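# Shelve the desk's cardboard box and both foam blocks

## Task

Move the cardboard box from the desk onto the lowest shelf of the bookcase. It must sit flat, not tilted, and lie entirely within the rear half of that shelf. Both blue foam blocks must also end up on that same shelf. Everything must stay put on its own, not held by the robot. The robot toppling or being left tilted counts as failure.

## Robot and tools

ROBOT. A TidyBot++ mobile base (0.54 m long, 0.50 m wide, 0.38 m tall) with four powered casters carries one seven-joint arm ending in a two-finger gripper. The shoulder sits 0.12 m ahead of the base centre and 0.68 m above the floor. When folded, as at the start, the hand points down, sticks out up to 0.08 m past the base front, and the elbow reaches 1.15 m high. base_camera is a pinhole camera fixed to the base (644x364 images). wrist_camera is a fisheye camera (644x476) that looks wherever the hand points.

FRAMES. Base frame: origin on the floor below the base centre, x forward, y left, z up. hand_pose is reported in this frame and marks the point between the finger pads. Its own z runs out along the fingers and its y is the closing direction. The odometry frame is the base frame as it was at the start. base_odometry counts wheel turns, so slip shows up as travel, and it drifts a few cm and degrees over many moves. Heading is in radians, -3.142 to 3.142, positive to the left. base_tilt is in degrees, with leaning forward or right positive, and has a fixed bias of about 1 degree.

execute_actions. Argument "actions" is a list holding one action, or nothing (an empty list only reports state and images). An action may have "base", "joints", or both, plus optional "speeds". All its motions start together.
- base: exactly one key, and each is a relative offset from where the base last measured itself, not a pose. translate_m: metres forward (+) or back, -2 to 2. strafe_m: metres left (+) or right, -2 to 2. rotate_rad: radians, counter-clockwise from above (+), -6.3 to 6.3.
- joints: absolute targets by name, radians. joint_1_rad: any angle, rotates the whole arm about vertical, positive is clockwise from above (opposite to rotate_rad). joint_2_rad (shoulder): -2.249 to 2.249. joint_3_rad: any angle. joint_4_rad (elbow): -2.579 to 2.579. joint_5_rad: any angle. joint_6_rad (wrist): -2.099 to 2.099. joint_7_rad: any angle; with the hand down, positive turns it counter-clockwise from above, and at 1.57 the fingers open toward the robot's left and right. gripper_pos: 0 (open, about 85 mm gap) to 1 (closed); the gap is roughly 85 x (1 - gripper_pos) mm. Done tolerances are ±0.039 for joints 1-4, ±0.056 for joints 5-7, and ±0.03 for the gripper. Any-angle joints take the short way, so send steps below half a turn.
- speeds: lower top speeds for this action only. translate_m and strafe_m: 0.05 to 0.5 m/s. rotate_rad: 0.1 to 1.57 rad/s. The defaults are the maxima. A base move needing over 8.667 s is refused. No action runs past 15 s.
- cameras: a list of "base_camera", "wrist_camera" or "all". Left out, null or ["all"] gives both; [] gives none.
An unknown key or an out-of-range number makes the whole call rejected, with no motion. A joint or base left out of an action may still be pushing toward an older target.

ARM GEOMETRY. The segments are 0.42 m (upper arm), 0.31 m (forearm) and 0.31 m (wrist to hand point). With joint_1_rad=0, joint_3_rad=3.14 and joint_5_rad=0, the arm moves in the base's x-z plane. Angles from vertical, positive leaning forward, are: upper = j2, forearm = j2 - j4, hand = j2 - j4 - j6. Forward reach from the shoulder is the sum of L*sin(angle), and height above it is the sum of L*cos(angle). A downward-pointing hand cannot go above about 0.94 m, and only near the base. Closed fingertips reach about 20 mm past the hand point. Arm joints move up to 1.39 rad/s (1.22 for joints 5-7).

ACCURACY. Friction can leave joints a bit off target while status still reads done. To correct, send each joint its previous command plus (wanted minus read). Resending the same value does nothing. hand_pose may itself be a cm or two off, so check against the images. A held load makes the arm sag; fix this with the correction, and never command a loaded joint to its current reading.

OTHER TOOLS. wait: seconds, 0 to 10; it commands nothing and returns state and images. zoom_image: camera (base_camera or wrist_camera) and region [x0, y0, x1, y1] in pixels of that camera's latest image, origin top-left, at most 504x504. read_manual: section "licences" only; it returns licence text. finished_scene: scene number; this ends the scene permanently, so only call it once everything rests stably on its own.

RESULT LINES. base_status and joint_status report how each motion ended. done: reached; for the base this only means the wheels turned enough. off_target: came to rest elsewhere and may still push. contact_stop / time_out: the old target is dropped and the motion holds where it stopped. A gripper closed on an object reads off_target at the width where it stopped. "joint command not followed" plus "cause:" means the arm's targets were withheld, usually to avoid self-collision; those joints show not_followed and may be retried later. A blocked base can still say done while well short. on_its_own lists motion nobody commanded. motor_effort gives a percent of maximum per motor, with the peak in brackets; these readings are noisy and biased. A temperatures line follows. ARM HIT means a hard hit with the base or the arm itself. A stop reported in one call skips the later motion calls in the same reply.

HAZARDS. Driving while the arm is caught on something about 0.8 m or higher can tip the robot. Sideways force on a raised hand can lift wheels; retract the arm or back off to recover. Do not drive the arm into furniture: a joint torque over 104.5 N m (joints 1-4) or 51.3 N m (5-7) freezes the arm for 10 s. Warnings start at 56.7 and 29.4. Holding loads heats motors: a MOTOR HOT warning comes at 60 °C, and at 75 °C an OVER-TEMPERATURE FAULT lets the arm sink. Keep fingers clear of the floor. Avoid dropping, slamming or shoving objects hard, and note that loose items may occasionally get bumped. The robot keeps holding its last command while you think.

Each tool is called as a command line: name --argument value for each argument, lists and objects as JSON in quotes; but a table of rows of numbers goes row by row, as --pt "numbers of a row", without its own name.

## Session

execute_actions --actions '[]'

Scene clock: 0.00 s.
Motor temperatures (°C, as the motors report them): [35 31 34 35 41 39 40]
base_odometry: x=+0.000 y=+0.000 heading=+0.000 (m, m, rad; odometry frame)
base_tilt: forward=+0.1 right=+0.1 (deg)
base_status: not commanded
joint_positions: joint_1_rad=+0.060 joint_2_rad=-0.326 joint_3_rad=+3.143 joint_4_rad=-2.526 joint_5_rad=-0.029 joint_6_rad=-0.916 joint_7_rad=+1.606 gripper_pos=+0.000
joint_status: not commanded
motor_effort: joint_1_rad=+1 joint_2_rad=-1 joint_3_rad=+2 joint_4_rad=+14 joint_5_rad=+0 joint_6_rad=+0 joint_7_rad=+0 (%)
hand_pose: x=+0.2467 y=+0.0009 z=+0.5843 quat_wxyz=(-0.011, +1.000, -0.022, +0.013) (m; base frame)
pictures: base_camera, wrist_camera
Images, in order (width x height): base_camera 644x364, wrist_camera 644x476.

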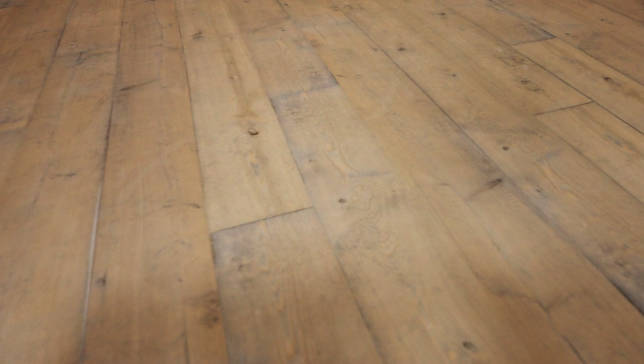

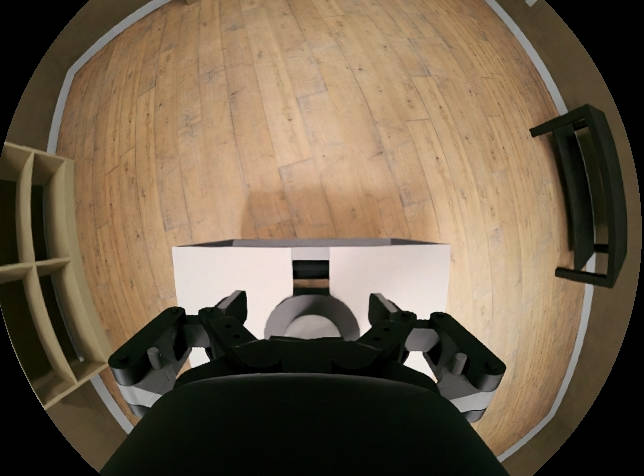

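execute_actions --actions '[{"joints":{"joint_1_rad":1.57,"joint_6_rad":0.1}}]' --cameras '["wrist_camera"]'

execute_actions --actions '[{"joints":{"joint_1_rad":-1.57}}]' --cameras '["wrist_camera"]'

Scene clock: 3.43 s.
Motor temperatures (°C, as the motors report them): [35 31 34 35 41 39 40]
base_odometry: x=+0.000 y=+0.000 heading=+0.000 (m, m, rad; odometry frame)
base_tilt: forward=+0.1 right=+0.2 (deg)
base_status: not commanded
joint_positions: joint_1_rad=+1.559 joint_2_rad=-0.326 joint_3_rad=+3.143 joint_4_rad=-2.526 joint_5_rad=-0.029 joint_6_rad=+0.077 joint_7_rad=+1.606 gripper_pos=+0.000
joint_status: all done
motor_effort: joint_1_rad=+1(1) joint_2_rad=-5(5) joint_3_rad=+2(3) joint_4_rad=+18(18) joint_5_rad=+0(1) joint_6_rad=+7(8) joint_7_rad=+0(0) (%)
hand_pose: x=+0.1237 y=-0.3843 z=+0.7320 quat_wxyz=(+0.344, +0.622, -0.613, +0.345) (m; base frame)
pictures: wrist_camera
Images, in order (width x height): wrist_camera 644x476.

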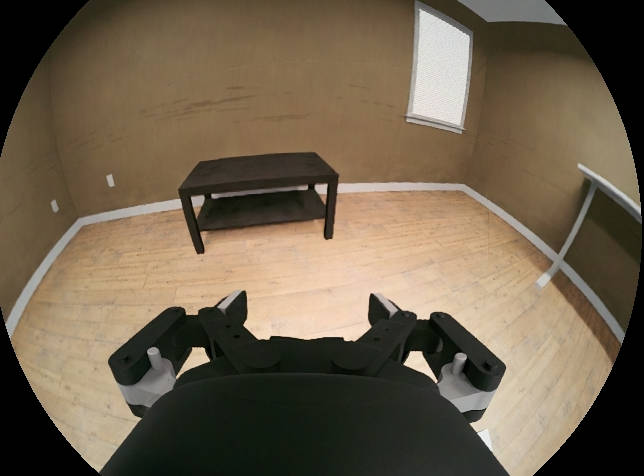

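Scene clock: 7.37 s.
Motor temperatures (°C, as the motors report them): [35 31 34 35 41 39 40]
base_odometry: x=+0.000 y=+0.000 heading=+0.000 (m, m, rad; odometry frame)
base_tilt: forward=+0.1 right=+0.1 (deg)
base_status: not commanded
joint_positions: joint_1_rad=-1.559 joint_2_rad=-0.326 joint_3_rad=+3.143 joint_4_rad=-2.526 joint_5_rad=-0.029 joint_6_rad=+0.077 joint_7_rad=+1.606 gripper_pos=+0.000
joint_status: all done
motor_effort: joint_1_rad=+1(1) joint_2_rad=-5(5) joint_3_rad=+1(3) joint_4_rad=+18(18) joint_5_rad=+0(1) joint_6_rad=+8(8) joint_7_rad=+0(0) (%)
hand_pose: x=+0.1232 y=+0.3843 z=+0.7320 quat_wxyz=(-0.341, +0.620, +0.615, +0.348) (m; base frame)
pictures: wrist_camera
Images, in order (width x height): wrist_camera 644x476.

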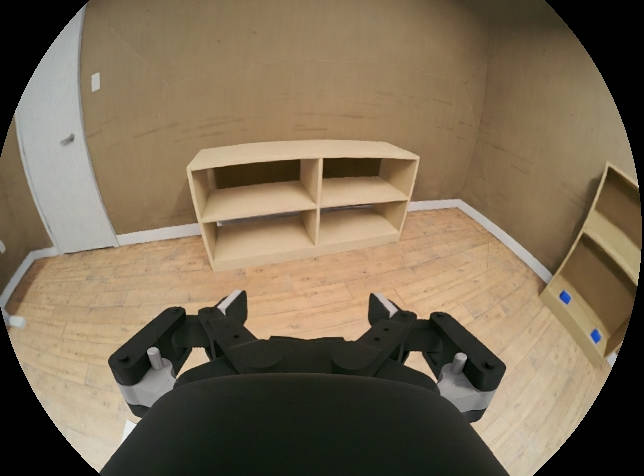

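execute_actions --actions '[{"joints":{"joint_1_rad":-0.4,"joint_6_rad":0.4}}]' --cameras '["wrist_camera"]'

execute_actions --actions '[{"joints":{"joint_1_rad":2.6}}]' --cameras '["wrist_camera"]'

Scene clock: 10.27 s.
Motor temperatures (°C, as the motors report them): [35 31 34 35 41 39 40]
base_odometry: x=+0.000 y=+0.000 heading=+0.000 (m, m, rad; odometry frame)
base_tilt: forward=+0.1 right=+0.2 (deg)
base_status: not commanded
joint_positions: joint_1_rad=-0.411 joint_2_rad=-0.326 joint_3_rad=+3.143 joint_4_rad=-2.526 joint_5_rad=-0.029 joint_6_rad=+0.375 joint_7_rad=+1.606 gripper_pos=+0.000
joint_status: all done
motor_effort: joint_1_rad=+1(0) joint_2_rad=-6(6) joint_3_rad=+2(2) joint_4_rad=+18(18) joint_5_rad=-1(0) joint_6_rad=+8(7) joint_7_rad=+0(0) (%)
hand_pose: x=+0.5057 y=+0.1656 z=+0.8172 quat_wxyz=(-0.118, +0.775, +0.160, +0.600) (m; base frame)
pictures: wrist_camera
Images, in order (width x height): wrist_camera 644x476.

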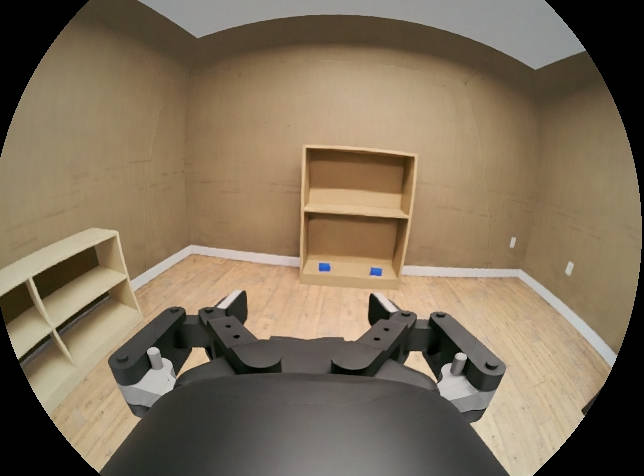

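Scene clock: 14.10 s.
Motor temperatures (°C, as the motors report them): [35 31 34 35 41 39 40]
base_odometry: x=+0.000 y=+0.000 heading=+0.000 (m, m, rad; odometry frame)
base_tilt: forward=+0.1 right=+0.2 (deg)
base_status: not commanded
joint_positions: joint_1_rad=+2.589 joint_2_rad=-0.326 joint_3_rad=+3.143 joint_4_rad=-2.526 joint_5_rad=-0.029 joint_6_rad=+0.375 joint_7_rad=+1.606 gripper_pos=+0.000
joint_status: all done
motor_effort: joint_1_rad=+0(0) joint_2_rad=-6(6) joint_3_rad=+2(2) joint_4_rad=+18(18) joint_5_rad=-1(0) joint_6_rad=+8(8) joint_7_rad=+0(0) (%)
hand_pose: x=-0.2404 y=-0.2186 z=+0.8172 quat_wxyz=(+0.590, +0.215, -0.761, +0.160) (m; base frame)
pictures: wrist_camera
Images, in order (width x height): wrist_camera 644x476.

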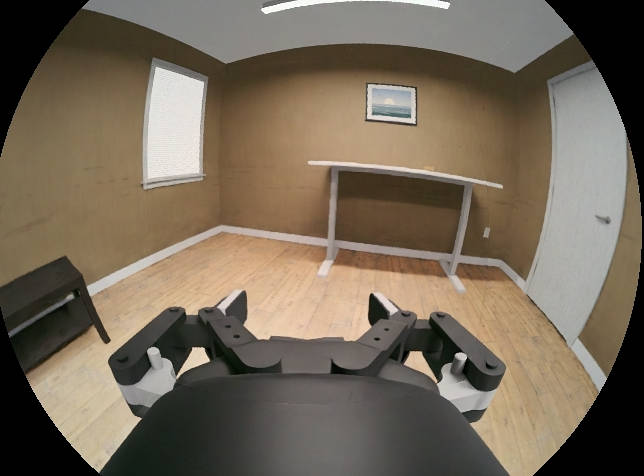

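execute_actions --actions '[{"base":{"rotate_rad":-2.85},"joints":{"joint_1_rad":0.06,"joint_2_rad":0,"joint_4_rad":-1.0,"joint_6_rad":-0.9}}]'

Scene clock: 18.43 s.
Motor temperatures (°C, as the motors report them): [35 31 34 35 41 39 40]
base_odometry: x=+0.000 y=+0.000 heading=-2.848 (m, m, rad; odometry frame)
base_tilt: forward=+0.1 right=+0.1 (deg)
base_status: done
joint_positions: joint_1_rad=+0.067 joint_2_rad=-0.023 joint_3_rad=+3.143 joint_4_rad=-1.016 joint_5_rad=-0.029 joint_6_rad=-0.875 joint_7_rad=+1.606 gripper_pos=+0.000
joint_status: all done
motor_effort: joint_1_rad=+1(2) joint_2_rad=-16(17) joint_3_rad=+1(2) joint_4_rad=+19(21) joint_5_rad=-1(1) joint_6_rad=+9(10) joint_7_rad=-1(1) (%)
hand_pose: x=+0.6696 y=-0.0290 z=+1.1828 quat_wxyz=(+0.016, +0.804, -0.014, +0.594) (m; base frame)
pictures: base_camera, wrist_camera
Images, in order (width x height): base_camera 644x364, wrist_camera 644x476.

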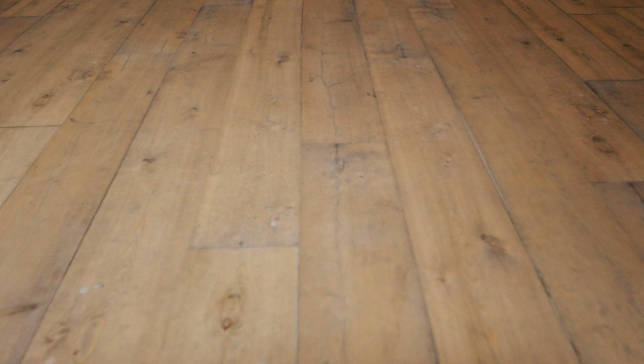

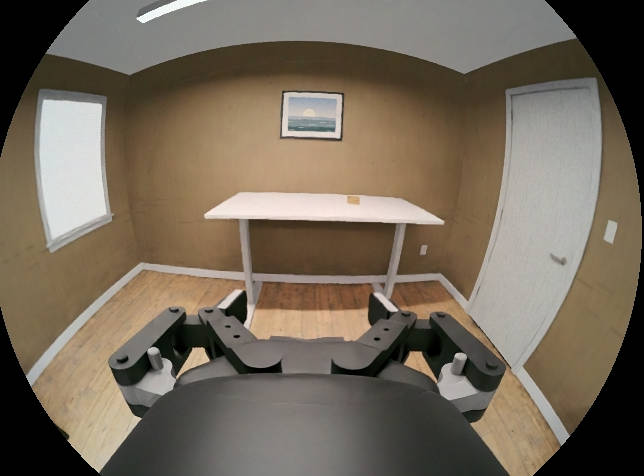

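execute_actions --actions '[{"base":{"strafe_m":-0.25}}]' --cameras '[]'

execute_actions --actions '[{"base":{"translate_m":0.8},"joints":{"joint_6_rad":-1.2}}]' --cameras '["wrist_camera"]'

Scene clock: 20.87 s.
Motor temperatures (°C, as the motors report them): [35 31 34 35 41 39 40]
base_odometry: x=-0.072 y=+0.239 heading=-2.849 (m, m, rad; odometry frame)
base_tilt: forward=+0.1 right=+0.1 (deg)
base_status: done
joint_positions: joint_1_rad=+0.065 joint_2_rad=-0.021 joint_3_rad=+3.144 joint_4_rad=-1.016 joint_5_rad=-0.029 joint_6_rad=-0.875 joint_7_rad=+1.606 gripper_pos=+0.000
joint_status: not commanded
motor_effort: joint_1_rad=+1(1) joint_2_rad=-17(17) joint_3_rad=+2(1) joint_4_rad=+19(19) joint_5_rad=-1(1) joint_6_rad=+8(9) joint_7_rad=+0(0) (%)
hand_pose: x=+0.6705 y=-0.0285 z=+1.1818 quat_wxyz=(+0.015, +0.805, -0.014, +0.594) (m; base frame)
pictures: none
No camera images: the call's "cameras" was empty. Leave "cameras" out to get every camera's image.

Scene clock: 23.77 s.
Motor temperatures (°C, as the motors report them): [35 31 34 35 41 39 40]
base_odometry: x=-0.838 y=+0.009 heading=-2.850 (m, m, rad; odometry frame)
base_tilt: forward=+0.1 right=+0.1 (deg)
base_status: done
joint_positions: joint_1_rad=+0.065 joint_2_rad=-0.005 joint_3_rad=+3.144 joint_4_rad=-1.007 joint_5_rad=-0.029 joint_6_rad=-1.199 joint_7_rad=+1.606 gripper_pos=+0.000
joint_status: all done
motor_effort: joint_1_rad=+1(1) joint_2_rad=-15(19) joint_3_rad=+2(0) joint_4_rad=+17(20) joint_5_rad=+0(1) joint_6_rad=+8(9) joint_7_rad=-2(1) (%)
hand_pose: x=+0.6325 y=-0.0245 z=+1.0885 quat_wxyz=(+0.008, +0.891, -0.013, +0.453) (m; base frame)
pictures: wrist_camera
Images, in order (width x height): wrist_camera 644x476.

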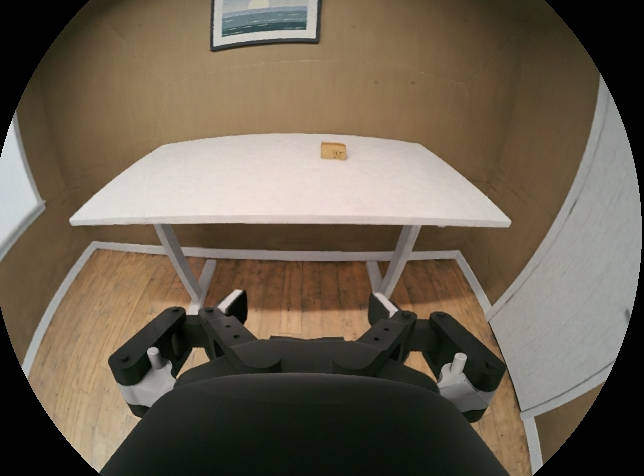

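execute_actions --actions '[{"base":{"translate_m":0.4},"joints":{"joint_6_rad":-1.1}}]' --cameras '["wrist_camera"]'

zoom_image --camera "wrist_camera" --region '[240,100,440,260]'

Scene clock: 27.17 s.
Motor temperatures (°C, as the motors report them): [35 31 34 35 41 39 40]
base_odometry: x=-1.222 y=-0.106 heading=-2.850 (m, m, rad; odometry frame)
base_tilt: forward=+0.1 right=+0.1 (deg)
base_status: done
joint_positions: joint_1_rad=+0.065 joint_2_rad=+0.004 joint_3_rad=+3.144 joint_4_rad=-1.007 joint_5_rad=-0.029 joint_6_rad=-1.117 joint_7_rad=+1.606 gripper_pos=+0.000
joint_status: all done
motor_effort: joint_1_rad=+1(1) joint_2_rad=-17(21) joint_3_rad=+2(0) joint_4_rad=+19(20) joint_5_rad=-1(1) joint_6_rad=+6(9) joint_7_rad=+0(1) (%)
hand_pose: x=+0.6508 y=-0.0260 z=+1.1052 quat_wxyz=(+0.010, +0.874, -0.013, +0.486) (m; base frame)
pictures: wrist_camera
Images, in order (width x height): wrist_camera 644x476.

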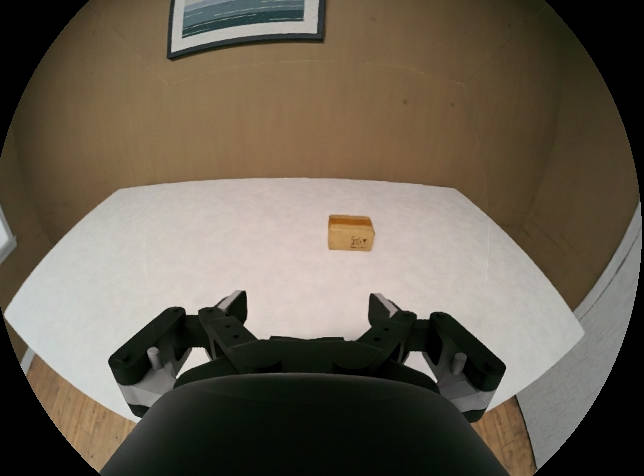

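Region (240, 100, 440, 260) of wrist_camera's 644x476 image, scaled by 2.520; it fills the top 403 rows of this view, and the rest is white.

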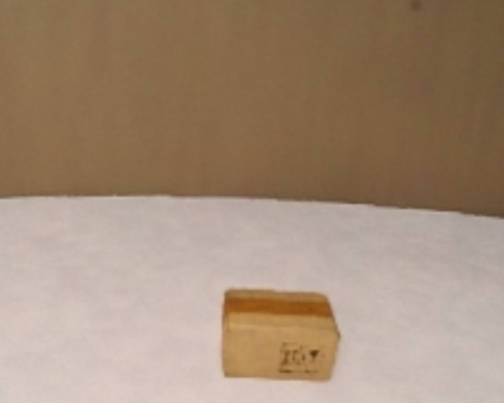

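execute_actions --actions '[{"base":{"strafe_m":-0.065},"joints":{"joint_4_rad":-1.15,"joint_6_rad":-0.96}}]' --cameras '[]'

execute_actions --actions '[{"base":{"translate_m":0.1}}]' --cameras '["wrist_camera"]'

Scene clock: 29.20 s.
Motor temperatures (°C, as the motors report them): [35 31 34 35 41 39 40]
base_odometry: x=-1.241 y=-0.043 heading=-2.849 (m, m, rad; odometry frame)
base_tilt: forward=+0.1 right=+0.2 (deg)
base_status: done
joint_positions: joint_1_rad=+0.065 joint_2_rad=+0.003 joint_3_rad=+3.145 joint_4_rad=-1.140 joint_5_rad=-0.029 joint_6_rad=-0.985 joint_7_rad=+1.606 gripper_pos=+0.000
joint_status: all done
motor_effort: joint_1_rad=+1(2) joint_2_rad=-18(19) joint_3_rad=+1(1) joint_4_rad=+19(21) joint_5_rad=-1(2) joint_6_rad=+7(9) joint_7_rad=-1(1) (%)
hand_pose: x=+0.6698 y=-0.0284 z=+1.0688 quat_wxyz=(+0.010, +0.874, -0.016, +0.486) (m; base frame)
pictures: none
No camera images: the call's "cameras" was empty. Leave "cameras" out to get every camera's image.

Scene clock: 30.47 s.
Motor temperatures (°C, as the motors report them): [35 31 34 35 41 39 40]
base_odometry: x=-1.337 y=-0.072 heading=-2.850 (m, m, rad; odometry frame)
base_tilt: forward=+0.1 right=+0.1 (deg)
base_status: done
joint_positions: joint_1_rad=+0.065 joint_2_rad=+0.006 joint_3_rad=+3.145 joint_4_rad=-1.140 joint_5_rad=-0.029 joint_6_rad=-0.982 joint_7_rad=+1.606 gripper_pos=+0.000
joint_status: not commanded
motor_effort: joint_1_rad=+1(2) joint_2_rad=-19(22) joint_3_rad=+2(3) joint_4_rad=+20(21) joint_5_rad=-1(1) joint_6_rad=+8(9) joint_7_rad=-1(0) (%)
hand_pose: x=+0.6717 y=-0.0285 z=+1.0675 quat_wxyz=(+0.010, +0.874, -0.016, +0.485) (m; base frame)
pictures: wrist_camera
Images, in order (width x height): wrist_camera 644x476.

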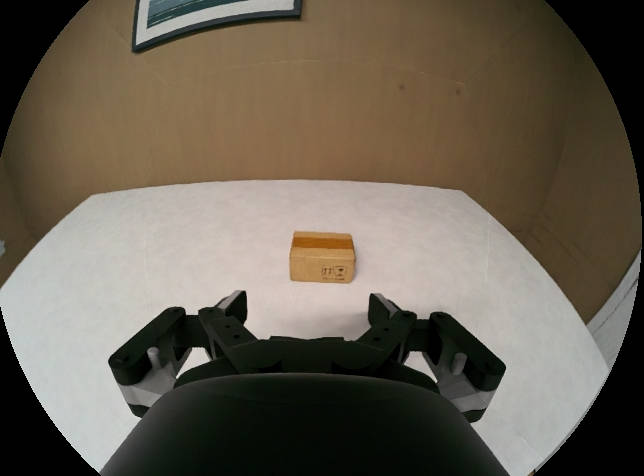

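execute_actions --actions '[{"base":{"strafe_m":-0.012},"joints":{"joint_4_rad":-1.22,"joint_6_rad":-0.89}}]' --cameras '[]'

execute_actions --actions '[{"base":{"translate_m":0.06},"speeds":{"translate_m":0.1}}]' --cameras '["wrist_camera"]'

Scene clock: 31.80 s.
Motor temperatures (°C, as the motors report them): [35 31 34 35 41 39 40]
base_odometry: x=-1.340 y=-0.061 heading=-2.849 (m, m, rad; odometry frame)
base_tilt: forward=+0.1 right=+0.2 (deg)
base_status: done
joint_positions: joint_1_rad=+0.064 joint_2_rad=+0.006 joint_3_rad=+3.145 joint_4_rad=-1.209 joint_5_rad=-0.029 joint_6_rad=-0.915 joint_7_rad=+1.606 gripper_pos=+0.000
joint_status: all done
motor_effort: joint_1_rad=+1(3) joint_2_rad=-18(19) joint_3_rad=+1(4) joint_4_rad=+20(21) joint_5_rad=-1(1) joint_6_rad=+8(8) joint_7_rad=-1(0) (%)
hand_pose: x=+0.6794 y=-0.0287 z=+1.0474 quat_wxyz=(+0.010, +0.874, -0.016, +0.485) (m; base frame)
pictures: none
No camera images: the call's "cameras" was empty. Leave "cameras" out to get every camera's image.

Scene clock: 32.97 s.
Motor temperatures (°C, as the motors report them): [35 31 34 35 41 40 40]
base_odometry: x=-1.398 y=-0.078 heading=-2.850 (m, m, rad; odometry frame)
base_tilt: forward=+0.1 right=+0.2 (deg)
base_status: done
joint_positions: joint_1_rad=+0.064 joint_2_rad=+0.004 joint_3_rad=+3.145 joint_4_rad=-1.209 joint_5_rad=-0.029 joint_6_rad=-0.913 joint_7_rad=+1.606 gripper_pos=+0.000
joint_status: not commanded
motor_effort: joint_1_rad=+1(3) joint_2_rad=-19(22) joint_3_rad=+2(4) joint_4_rad=+20(21) joint_5_rad=+0(1) joint_6_rad=+7(8) joint_7_rad=+0(0) (%)
hand_pose: x=+0.6790 y=-0.0286 z=+1.0488 quat_wxyz=(+0.010, +0.874, -0.016, +0.486) (m; base frame)
pictures: wrist_camera
Images, in order (width x height): wrist_camera 644x476.

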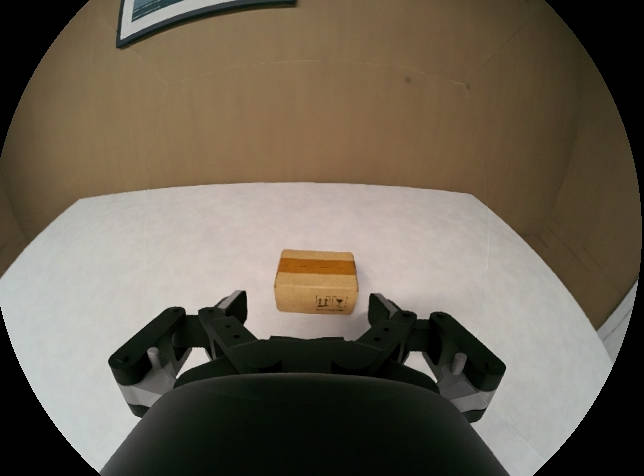

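execute_actions --actions '[{"base":{"translate_m":0.07},"speeds":{"translate_m":0.1}}]' --cameras '["wrist_camera"]'

execute_actions --actions '[{"joints":{"gripper_pos":1}}]' --cameras '["wrist_camera"]'

Scene clock: 34.73 s.
Motor temperatures (°C, as the motors report them): [35 31 34 35 41 40 40]
base_odometry: x=-1.465 y=-0.098 heading=-2.850 (m, m, rad; odometry frame)
base_tilt: forward=+0.1 right=+0.1 (deg)
base_status: done
joint_positions: joint_1_rad=+0.064 joint_2_rad=+0.002 joint_3_rad=+3.145 joint_4_rad=-1.209 joint_5_rad=-0.029 joint_6_rad=-0.912 joint_7_rad=+1.606 gripper_pos=+0.000
joint_status: not commanded
motor_effort: joint_1_rad=+1(1) joint_2_rad=-19(22) joint_3_rad=+2(0) joint_4_rad=+20(21) joint_5_rad=-1(1) joint_6_rad=+7(8) joint_7_rad=-1(1) (%)
hand_pose: x=+0.6784 y=-0.0286 z=+1.0501 quat_wxyz=(+0.010, +0.873, -0.016, +0.488) (m; base frame)
pictures: wrist_camera
Images, in order (width x height): wrist_camera 644x476.

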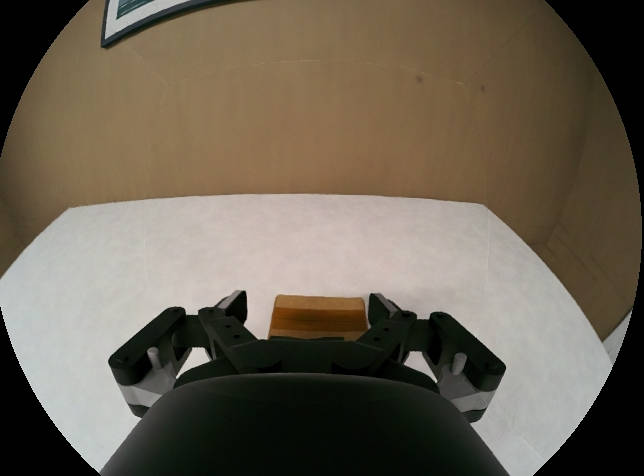

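Scene clock: 35.83 s.
Motor temperatures (°C, as the motors report them): [35 31 34 35 41 40 40]
base_odometry: x=-1.465 y=-0.098 heading=-2.850 (m, m, rad; odometry frame)
base_tilt: forward=+0.1 right=+0.1 (deg)
base_status: not commanded
joint_positions: joint_1_rad=+0.064 joint_2_rad=+0.002 joint_3_rad=+3.145 joint_4_rad=-1.209 joint_5_rad=-0.029 joint_6_rad=-0.912 joint_7_rad=+1.606 gripper_pos=+0.999
joint_status: all done
motor_effort: joint_1_rad=+1(0) joint_2_rad=-18(18) joint_3_rad=+1(1) joint_4_rad=+20(20) joint_5_rad=-1(1) joint_6_rad=+7(8) joint_7_rad=-1(0) (%)
hand_pose: x=+0.6784 y=-0.0286 z=+1.0501 quat_wxyz=(+0.010, +0.873, -0.016, +0.488) (m; base frame)
pictures: wrist_camera
Images, in order (width x height): wrist_camera 644x476.

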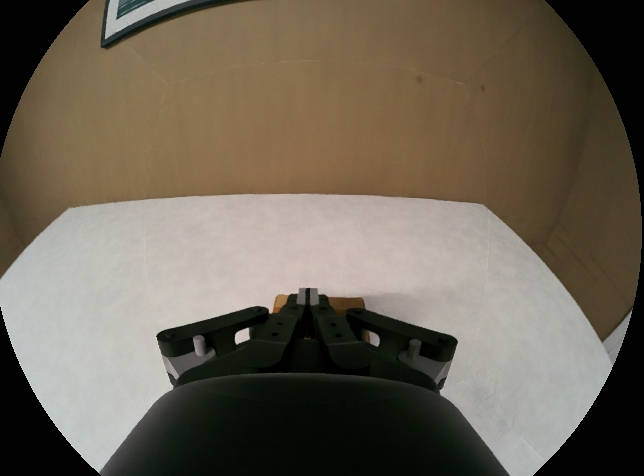

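execute_actions --actions '[{"base":{"strafe_m":-0.008},"joints":{"gripper_pos":0}}]' --cameras '[]'

execute_actions --actions '[{"joints":{"joint_6_rad":-1.1}}]' --cameras '["wrist_camera"]'

execute_actions --actions '[{"joints":{"gripper_pos":1}}]' --cameras '["wrist_camera"]'

Scene clock: 37.77 s.
Motor temperatures (°C, as the motors report them): [35 31 34 35 41 40 40]
base_odometry: x=-1.468 y=-0.090 heading=-2.850 (m, m, rad; odometry frame)
base_tilt: forward=+0.1 right=+0.2 (deg)
base_status: done
joint_positions: joint_1_rad=+0.063 joint_2_rad=+0.002 joint_3_rad=+3.144 joint_4_rad=-1.209 joint_5_rad=-0.029 joint_6_rad=-0.912 joint_7_rad=+1.606 gripper_pos=+0.000
joint_status: all done
motor_effort: joint_1_rad=+1(3) joint_2_rad=-18(20) joint_3_rad=+1(2) joint_4_rad=+20(21) joint_5_rad=-1(2) joint_6_rad=+7(8) joint_7_rad=+0(0) (%)
hand_pose: x=+0.6785 y=-0.0279 z=+1.0501 quat_wxyz=(+0.010, +0.873, -0.015, +0.488) (m; base frame)
pictures: none
No camera images: the call's "cameras" was empty. Leave "cameras" out to get every camera's image.

Scene clock: 38.50 s.
Motor temperatures (°C, as the motors report them): [35 31 34 35 41 40 40]
base_odometry: x=-1.468 y=-0.090 heading=-2.850 (m, m, rad; odometry frame)
base_tilt: forward=+0.1 right=+0.1 (deg)
base_status: not commanded
joint_positions: joint_1_rad=+0.063 joint_2_rad=+0.002 joint_3_rad=+3.144 joint_4_rad=-1.215 joint_5_rad=-0.029 joint_6_rad=-1.093 joint_7_rad=+1.606 gripper_pos=+0.000
joint_status: all done
motor_effort: joint_1_rad=+1(1) joint_2_rad=-17(18) joint_3_rad=+1(1) joint_4_rad=+19(21) joint_5_rad=-1(1) joint_6_rad=+6(8) joint_7_rad=-1(0) (%)
hand_pose: x=+0.6443 y=-0.0247 z=+1.0021 quat_wxyz=(+0.005, +0.914, -0.015, +0.404) (m; base frame)
pictures: wrist_camera
Images, in order (width x height): wrist_camera 644x476.

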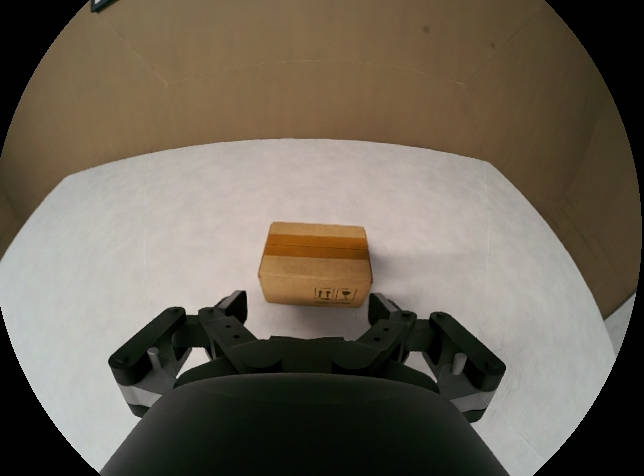

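Scene clock: 39.60 s.
Motor temperatures (°C, as the motors report them): [35 31 34 35 41 40 40]
base_odometry: x=-1.468 y=-0.090 heading=-2.850 (m, m, rad; odometry frame)
base_tilt: forward=+0.1 right=+0.1 (deg)
base_status: not commanded
joint_positions: joint_1_rad=+0.063 joint_2_rad=+0.002 joint_3_rad=+3.144 joint_4_rad=-1.215 joint_5_rad=-0.029 joint_6_rad=-1.093 joint_7_rad=+1.606 gripper_pos=+0.999
joint_status: all done
motor_effort: joint_1_rad=+1(1) joint_2_rad=-18(18) joint_3_rad=+1(1) joint_4_rad=+20(19) joint_5_rad=-1(1) joint_6_rad=+6(7) joint_7_rad=+0(0) (%)
hand_pose: x=+0.6443 y=-0.0247 z=+1.0021 quat_wxyz=(+0.005, +0.914, -0.015, +0.404) (m; base frame)
pictures: wrist_camera
Images, in order (width x height): wrist_camera 644x476.

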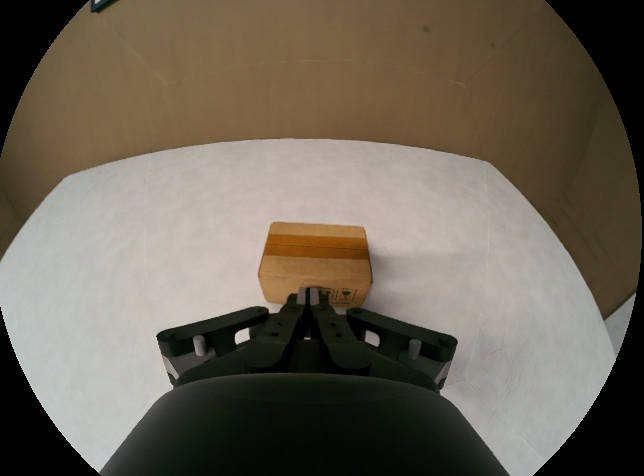

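execute_actions --actions '[{"base":{"strafe_m":-0.008},"joints":{"gripper_pos":0}}]' --cameras '[]'

execute_actions --actions '[{"base":{"translate_m":0.055},"speeds":{"translate_m":0.08}}]' --cameras '["wrist_camera"]'

execute_actions --actions '[{"joints":{"gripper_pos":1}}]' --cameras '["wrist_camera"]'

Scene clock: 41.40 s.
Motor temperatures (°C, as the motors report them): [35 32 34 35 41 40 40]
base_odometry: x=-1.470 y=-0.083 heading=-2.849 (m, m, rad; odometry frame)
base_tilt: forward=+0.1 right=+0.1 (deg)
base_status: done
joint_positions: joint_1_rad=+0.062 joint_2_rad=+0.002 joint_3_rad=+3.144 joint_4_rad=-1.215 joint_5_rad=-0.029 joint_6_rad=-1.093 joint_7_rad=+1.606 gripper_pos=+0.000
joint_status: all done
motor_effort: joint_1_rad=+0(3) joint_2_rad=-18(19) joint_3_rad=+1(4) joint_4_rad=+19(20) joint_5_rad=-1(2) joint_6_rad=+6(7) joint_7_rad=+0(0) (%)
hand_pose: x=+0.6443 y=-0.0246 z=+1.0021 quat_wxyz=(+0.005, +0.914, -0.015, +0.404) (m; base frame)
pictures: none
No camera images: the call's "cameras" was empty. Leave "cameras" out to get every camera's image.

Scene clock: 42.60 s.
Motor temperatures (°C, as the motors report them): [35 32 34 35 41 40 40]
base_odometry: x=-1.523 y=-0.098 heading=-2.849 (m, m, rad; odometry frame)
base_tilt: forward=+0.1 right=+0.1 (deg)
base_status: done
joint_positions: joint_1_rad=+0.062 joint_2_rad=+0.001 joint_3_rad=+3.144 joint_4_rad=-1.215 joint_5_rad=-0.029 joint_6_rad=-1.093 joint_7_rad=+1.606 gripper_pos=+0.000
joint_status: not commanded
motor_effort: joint_1_rad=+1(3) joint_2_rad=-18(20) joint_3_rad=+1(4) joint_4_rad=+20(21) joint_5_rad=-1(0) joint_6_rad=+7(8) joint_7_rad=+0(0) (%)
hand_pose: x=+0.6439 y=-0.0247 z=+1.0027 quat_wxyz=(+0.005, +0.914, -0.015, +0.405) (m; base frame)
pictures: wrist_camera
Images, in order (width x height): wrist_camera 644x476.

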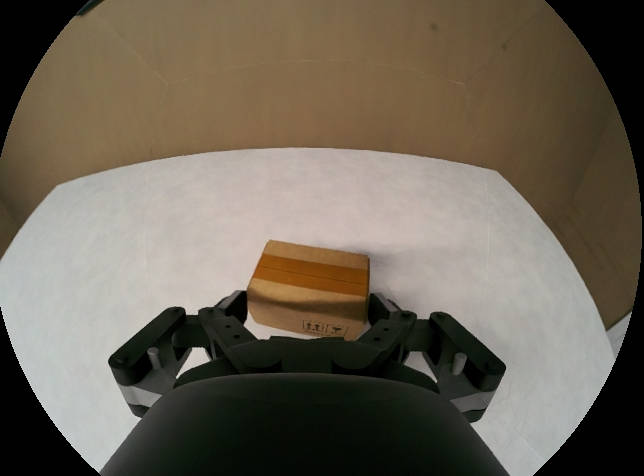

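Scene clock: 43.70 s.
Motor temperatures (°C, as the motors report them): [35 32 34 35 41 40 40]
base_odometry: x=-1.523 y=-0.098 heading=-2.849 (m, m, rad; odometry frame)
base_tilt: forward=+0.1 right=+0.1 (deg)
base_status: not commanded
joint_positions: joint_1_rad=+0.062 joint_2_rad=+0.000 joint_3_rad=+3.144 joint_4_rad=-1.215 joint_5_rad=-0.029 joint_6_rad=-1.093 joint_7_rad=+1.606 gripper_pos=+0.999
joint_status: all done
motor_effort: joint_1_rad=+1(0) joint_2_rad=-18(18) joint_3_rad=+1(1) joint_4_rad=+20(20) joint_5_rad=-1(2) joint_6_rad=+7(7) joint_7_rad=+0(0) (%)
hand_pose: x=+0.6438 y=-0.0246 z=+1.0029 quat_wxyz=(+0.006, +0.914, -0.015, +0.405) (m; base frame)
pictures: wrist_camera
Images, in order (width x height): wrist_camera 644x476.

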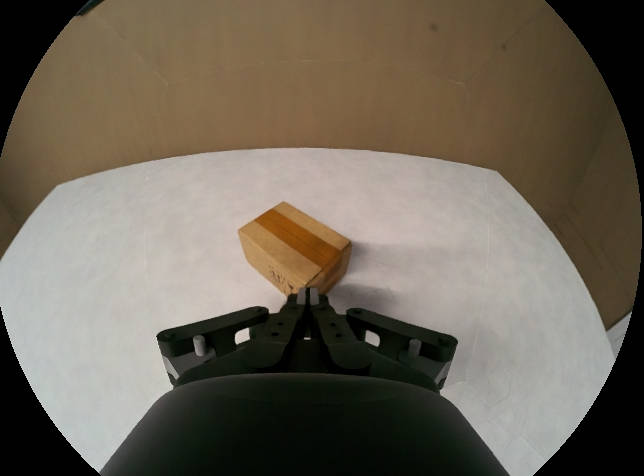

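execute_actions --actions '[{"base":{"strafe_m":-0.05}}]' --cameras '[]'

execute_actions --actions '[{"base":{"translate_m":0.02},"speeds":{"translate_m":0.08}}]' --cameras '[]'

execute_actions --actions '[{"base":{"strafe_m":0.06},"speeds":{"strafe_m":0.06}}]' --cameras '["wrist_camera"]'

Scene clock: 46.03 s.
Motor temperatures (°C, as the motors report them): [35 32 34 35 41 40 40]
base_odometry: x=-1.538 y=-0.051 heading=-2.849 (m, m, rad; odometry frame)
base_tilt: forward=+0.1 right=+0.1 (deg)
base_status: done
joint_positions: joint_1_rad=+0.063 joint_2_rad=+0.000 joint_3_rad=+3.145 joint_4_rad=-1.215 joint_5_rad=-0.029 joint_6_rad=-1.093 joint_7_rad=+1.606 gripper_pos=+0.999
joint_status: not commanded
motor_effort: joint_1_rad=+1(4) joint_2_rad=-17(19) joint_3_rad=+2(4) joint_4_rad=+19(20) joint_5_rad=-1(2) joint_6_rad=+6(6) joint_7_rad=-1(0) (%)
hand_pose: x=+0.6437 y=-0.0254 z=+1.0029 quat_wxyz=(+0.006, +0.914, -0.015, +0.405) (m; base frame)
pictures: none
No camera images: the call's "cameras" was empty. Leave "cameras" out to get every camera's image.

Scene clock: 46.77 s.
Motor temperatures (°C, as the motors report them): [35 32 34 35 41 40 40]
base_odometry: x=-1.557 y=-0.056 heading=-2.849 (m, m, rad; odometry frame)
base_tilt: forward=+0.1 right=+0.1 (deg)
base_status: done
joint_positions: joint_1_rad=+0.063 joint_2_rad=+0.003 joint_3_rad=+3.145 joint_4_rad=-1.215 joint_5_rad=-0.029 joint_6_rad=-1.093 joint_7_rad=+1.606 gripper_pos=+0.999
joint_status: not commanded
motor_effort: joint_1_rad=+0(2) joint_2_rad=-18(20) joint_3_rad=+2(3) joint_4_rad=+20(21) joint_5_rad=+0(1) joint_6_rad=+7(8) joint_7_rad=+0(0) (%)
hand_pose: x=+0.6445 y=-0.0254 z=+1.0016 quat_wxyz=(+0.006, +0.915, -0.015, +0.404) (m; base frame)
pictures: none
No camera images: the call's "cameras" was empty. Leave "cameras" out to get every camera's image.

Scene clock: 48.23 s.
Motor temperatures (°C, as the motors report them): [35 32 34 35 41 40 40]
base_odometry: x=-1.540 y=-0.114 heading=-2.850 (m, m, rad; odometry frame)
base_tilt: forward=+0.1 right=+0.1 (deg)
base_status: done
joint_positions: joint_1_rad=+0.063 joint_2_rad=+0.003 joint_3_rad=+3.145 joint_4_rad=-1.215 joint_5_rad=-0.029 joint_6_rad=-1.093 joint_7_rad=+1.606 gripper_pos=+0.999
joint_status: not commanded
motor_effort: joint_1_rad=+1(2) joint_2_rad=-17(20) joint_3_rad=+2(1) joint_4_rad=+19(20) joint_5_rad=+0(2) joint_6_rad=+7(7) joint_7_rad=-1(0) (%)
hand_pose: x=+0.6445 y=-0.0254 z=+1.0016 quat_wxyz=(+0.006, +0.915, -0.015, +0.404) (m; base frame)
pictures: wrist_camera
Images, in order (width x height): wrist_camera 644x476.

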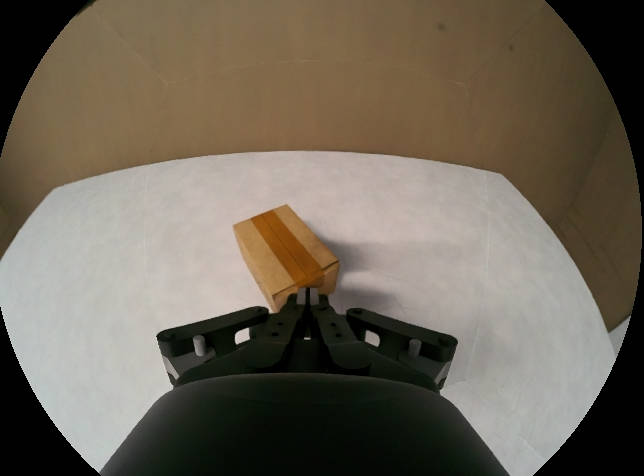

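execute_actions --actions '[{"base":{"translate_m":-0.03}}]' --cameras '[]'

execute_actions --actions '[{"base":{"strafe_m":0.012},"joints":{"gripper_pos":0}}]' --cameras '[]'

execute_actions --actions '[{"base":{"translate_m":0.065},"speeds":{"translate_m":0.08}}]' --cameras '["wrist_camera"]'

execute_actions --actions '[{"joints":{"gripper_pos":1}}]' --cameras '["wrist_camera"]'

Scene clock: 49.63 s.
Motor temperatures (°C, as the motors report them): [35 32 34 35 41 40 40]
base_odometry: x=-1.511 y=-0.105 heading=-2.850 (m, m, rad; odometry frame)
base_tilt: forward=+0.1 right=+0.1 (deg)
base_status: done
joint_positions: joint_1_rad=+0.063 joint_2_rad=-0.003 joint_3_rad=+3.145 joint_4_rad=-1.215 joint_5_rad=-0.029 joint_6_rad=-1.093 joint_7_rad=+1.606 gripper_pos=+0.999
joint_status: not commanded
motor_effort: joint_1_rad=+1(0) joint_2_rad=-17(21) joint_3_rad=+1(2) joint_4_rad=+19(21) joint_5_rad=-1(1) joint_6_rad=+7(6) joint_7_rad=-1(0) (%)
hand_pose: x=+0.6426 y=-0.0252 z=+1.0046 quat_wxyz=(+0.006, +0.914, -0.015, +0.407) (m; base frame)
pictures: none
No camera images: the call's "cameras" was empty. Leave "cameras" out to get every camera's image.

Scene clock: 50.73 s.
Motor temperatures (°C, as the motors report them): [35 32 34 35 41 40 40]
base_odometry: x=-1.507 y=-0.117 heading=-2.850 (m, m, rad; odometry frame)
base_tilt: forward=+0.1 right=+0.1 (deg)
base_status: done
joint_positions: joint_1_rad=+0.061 joint_2_rad=-0.003 joint_3_rad=+3.144 joint_4_rad=-1.215 joint_5_rad=-0.029 joint_6_rad=-1.093 joint_7_rad=+1.606 gripper_pos=+0.000
joint_status: all done
motor_effort: joint_1_rad=+1(3) joint_2_rad=-17(19) joint_3_rad=+1(2) joint_4_rad=+20(20) joint_5_rad=-1(3) joint_6_rad=+6(7) joint_7_rad=+0(0) (%)
hand_pose: x=+0.6427 y=-0.0236 z=+1.0046 quat_wxyz=(+0.005, +0.914, -0.014, +0.407) (m; base frame)
pictures: none
No camera images: the call's "cameras" was empty. Leave "cameras" out to get every camera's image.

Scene clock: 52.00 s.
Motor temperatures (°C, as the motors report them): [35 32 34 35 41 40 40]
base_odometry: x=-1.570 y=-0.136 heading=-2.849 (m, m, rad; odometry frame)
base_tilt: forward=+0.1 right=+0.1 (deg)
base_status: done
joint_positions: joint_1_rad=+0.061 joint_2_rad=-0.002 joint_3_rad=+3.144 joint_4_rad=-1.215 joint_5_rad=-0.029 joint_6_rad=-1.093 joint_7_rad=+1.606 gripper_pos=+0.000
joint_status: not commanded
motor_effort: joint_1_rad=+1(2) joint_2_rad=-17(21) joint_3_rad=+1(2) joint_4_rad=+19(20) joint_5_rad=+0(1) joint_6_rad=+7(7) joint_7_rad=-1(0) (%)
hand_pose: x=+0.6429 y=-0.0236 z=+1.0042 quat_wxyz=(+0.005, +0.914, -0.014, +0.406) (m; base frame)
pictures: wrist_camera
Images, in order (width x height): wrist_camera 644x476.

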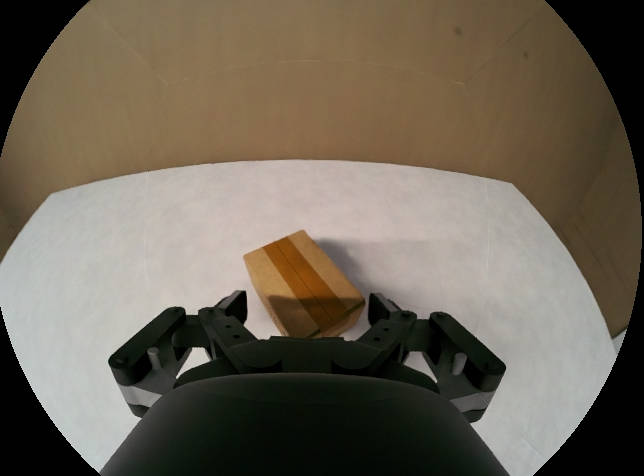

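Scene clock: 53.10 s.
Motor temperatures (°C, as the motors report them): [35 32 34 35 41 40 40]
base_odometry: x=-1.570 y=-0.136 heading=-2.849 (m, m, rad; odometry frame)
base_tilt: forward=+0.1 right=+0.1 (deg)
base_status: not commanded
joint_positions: joint_1_rad=+0.061 joint_2_rad=-0.018 joint_3_rad=+3.144 joint_4_rad=-1.206 joint_5_rad=-0.029 joint_6_rad=-1.093 joint_7_rad=+1.606 gripper_pos=+0.998
joint_status: all done
motor_effort: joint_1_rad=+1(2) joint_2_rad=-11(18) joint_3_rad=+1(1) joint_4_rad=+14(20) joint_5_rad=-1(3) joint_6_rad=+4(7) joint_7_rad=+1(0) (%)
hand_pose: x=+0.6386 y=-0.0235 z=+1.0175 quat_wxyz=(+0.006, +0.908, -0.014, +0.418) (m; base frame)
pictures: wrist_camera
Images, in order (width x height): wrist_camera 644x476.

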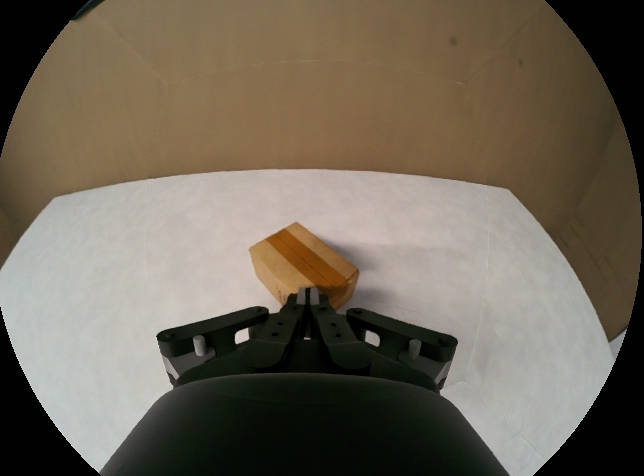

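execute_actions --actions '[{"base":{"translate_m":-0.02}}]' --cameras '[]'

execute_actions --actions '[{"base":{"strafe_m":-0.065}}]' --cameras '[]'

execute_actions --actions '[{"base":{"translate_m":0.04},"speeds":{"translate_m":0.08}}]' --cameras '["wrist_camera"]'

execute_actions --actions '[{"base":{"strafe_m":0.07},"speeds":{"strafe_m":0.06}}]' --cameras '["wrist_camera"]'

Scene clock: 55.47 s.
Motor temperatures (°C, as the motors report them): [35 32 34 35 41 40 40]
base_odometry: x=-1.551 y=-0.130 heading=-2.849 (m, m, rad; odometry frame)
base_tilt: forward=+0.1 right=+0.1 (deg)
base_status: done
joint_positions: joint_1_rad=+0.061 joint_2_rad=-0.006 joint_3_rad=+3.144 joint_4_rad=-1.219 joint_5_rad=-0.029 joint_6_rad=-1.093 joint_7_rad=+1.606 gripper_pos=+0.999
joint_status: not commanded
motor_effort: joint_1_rad=+1(2) joint_2_rad=-17(20) joint_3_rad=+2(1) joint_4_rad=+20(21) joint_5_rad=-1(3) joint_6_rad=+7(7) joint_7_rad=+0(0) (%)
hand_pose: x=+0.6413 y=-0.0237 z=+1.0043 quat_wxyz=(+0.005, +0.914, -0.014, +0.406) (m; base frame)
pictures: none
No camera images: the call's "cameras" was empty. Leave "cameras" out to get every camera's image.

Scene clock: 56.47 s.
Motor temperatures (°C, as the motors report them): [35 32 34 35 41 40 40]
base_odometry: x=-1.570 y=-0.068 heading=-2.849 (m, m, rad; odometry frame)
base_tilt: forward=+0.1 right=+0.1 (deg)
base_status: done
joint_positions: joint_1_rad=+0.063 joint_2_rad=-0.006 joint_3_rad=+3.145 joint_4_rad=-1.219 joint_5_rad=-0.029 joint_6_rad=-1.093 joint_7_rad=+1.606 gripper_pos=+0.999
joint_status: not commanded
motor_effort: joint_1_rad=+1(3) joint_2_rad=-17(19) joint_3_rad=+2(4) joint_4_rad=+19(20) joint_5_rad=-1(2) joint_6_rad=+6(6) joint_7_rad=+0(0) (%)
hand_pose: x=+0.6413 y=-0.0250 z=+1.0043 quat_wxyz=(+0.006, +0.914, -0.015, +0.406) (m; base frame)
pictures: none
No camera images: the call's "cameras" was empty. Leave "cameras" out to get every camera's image.

Scene clock: 57.43 s.
Motor temperatures (°C, as the motors report them): [35 32 34 35 41 40 40]
base_odometry: x=-1.608 y=-0.079 heading=-2.849 (m, m, rad; odometry frame)
base_tilt: forward=+0.1 right=+0.1 (deg)
base_status: done
joint_positions: joint_1_rad=+0.063 joint_2_rad=-0.005 joint_3_rad=+3.145 joint_4_rad=-1.219 joint_5_rad=-0.029 joint_6_rad=-1.093 joint_7_rad=+1.606 gripper_pos=+0.999
joint_status: not commanded
motor_effort: joint_1_rad=+1(2) joint_2_rad=-17(21) joint_3_rad=+2(2) joint_4_rad=+20(21) joint_5_rad=+0(1) joint_6_rad=+7(7) joint_7_rad=+0(1) (%)
hand_pose: x=+0.6418 y=-0.0250 z=+1.0034 quat_wxyz=(+0.006, +0.914, -0.015, +0.405) (m; base frame)
pictures: wrist_camera
Images, in order (width x height): wrist_camera 644x476.

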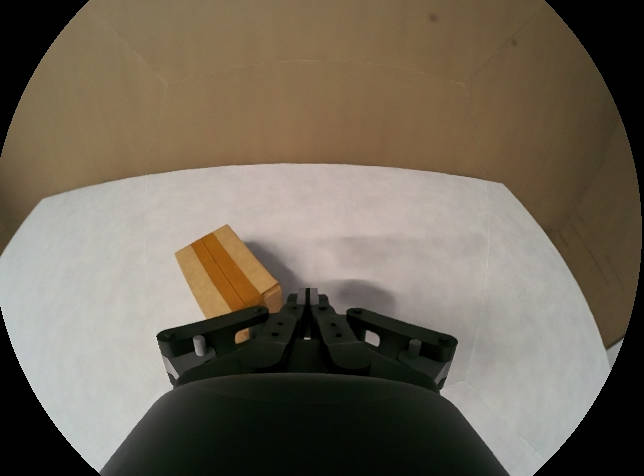

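Scene clock: 59.07 s.
Motor temperatures (°C, as the motors report them): [35 32 34 35 41 40 40]
base_odometry: x=-1.588 y=-0.146 heading=-2.849 (m, m, rad; odometry frame)
base_tilt: forward=+0.1 right=+0.1 (deg)
base_status: done
joint_positions: joint_1_rad=+0.063 joint_2_rad=-0.005 joint_3_rad=+3.145 joint_4_rad=-1.219 joint_5_rad=-0.029 joint_6_rad=-1.093 joint_7_rad=+1.606 gripper_pos=+0.999
joint_status: not commanded
motor_effort: joint_1_rad=+2(2) joint_2_rad=-17(19) joint_3_rad=+2(1) joint_4_rad=+19(20) joint_5_rad=+0(2) joint_6_rad=+6(6) joint_7_rad=+0(0) (%)
hand_pose: x=+0.6418 y=-0.0250 z=+1.0034 quat_wxyz=(+0.006, +0.914, -0.015, +0.405) (m; base frame)
pictures: wrist_camera
Images, in order (width x height): wrist_camera 644x476.

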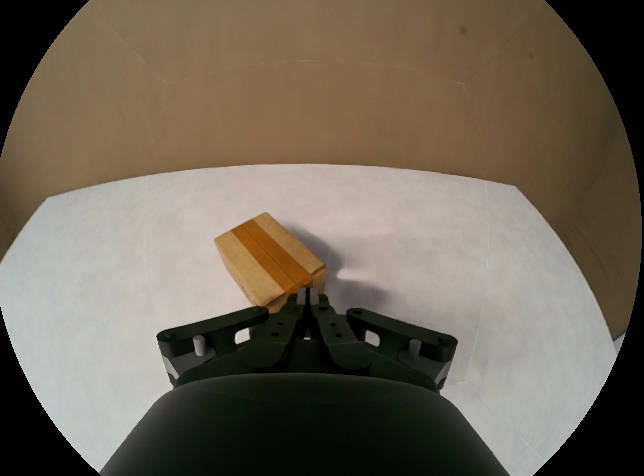

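execute_actions --actions '[{"base":{"translate_m":-0.06}}]' --cameras '[]'

execute_actions --actions '[{"base":{"strafe_m":-0.24},"joints":{"joint_1_rad":-0.45,"gripper_pos":0},"speeds":{"strafe_m":0.25}}]'

Scene clock: 60.87 s.
Motor temperatures (°C, as the motors report them): [35 32 34 35 41 40 40]
base_odometry: x=-1.531 y=-0.129 heading=-2.849 (m, m, rad; odometry frame)
base_tilt: forward=+0.1 right=+0.2 (deg)
base_status: done
joint_positions: joint_1_rad=+0.063 joint_2_rad=-0.007 joint_3_rad=+3.145 joint_4_rad=-1.219 joint_5_rad=-0.029 joint_6_rad=-1.093 joint_7_rad=+1.606 gripper_pos=+0.999
joint_status: not commanded
motor_effort: joint_1_rad=+1(1) joint_2_rad=-17(20) joint_3_rad=+2(1) joint_4_rad=+19(20) joint_5_rad=-1(1) joint_6_rad=+6(7) joint_7_rad=+1(1) (%)
hand_pose: x=+0.6411 y=-0.0250 z=+1.0046 quat_wxyz=(+0.006, +0.914, -0.015, +0.407) (m; base frame)
pictures: none
No camera images: the call's "cameras" was empty. Leave "cameras" out to get every camera's image.

Scene clock: 62.60 s.
Motor temperatures (°C, as the motors report them): [35 32 34 35 41 40 40]
base_odometry: x=-1.599 y=+0.101 heading=-2.850 (m, m, rad; odometry frame)
base_tilt: forward=+0.1 right=+0.1 (deg)
base_status: done
joint_positions: joint_1_rad=-0.437 joint_2_rad=-0.007 joint_3_rad=+3.144 joint_4_rad=-1.219 joint_5_rad=-0.029 joint_6_rad=-1.093 joint_7_rad=+1.606 gripper_pos=+0.000
joint_status: all done
motor_effort: joint_1_rad=+1(3) joint_2_rad=-17(18) joint_3_rad=+1(3) joint_4_rad=+19(20) joint_5_rad=+0(1) joint_6_rad=+6(7) joint_7_rad=+0(0) (%)
hand_pose: x=+0.5892 y=+0.2283 z=+1.0046 quat_wxyz=(-0.095, +0.889, +0.211, +0.395) (m; base frame)
pictures: base_camera, wrist_camera
Images, in order (width x height): base_camera 644x364, wrist_camera 644x476.

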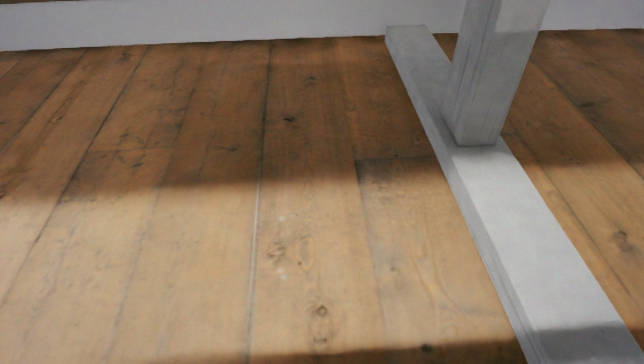

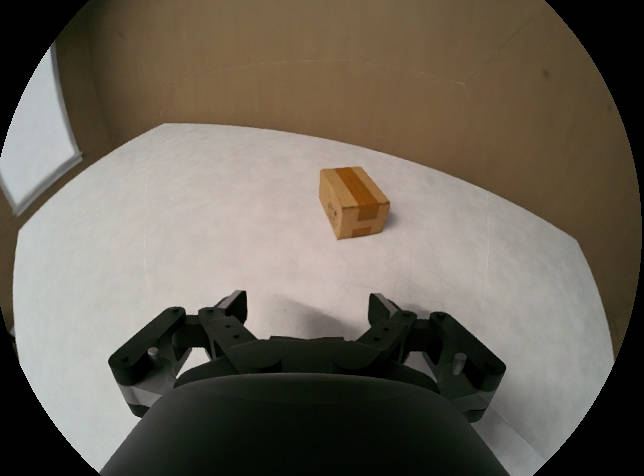

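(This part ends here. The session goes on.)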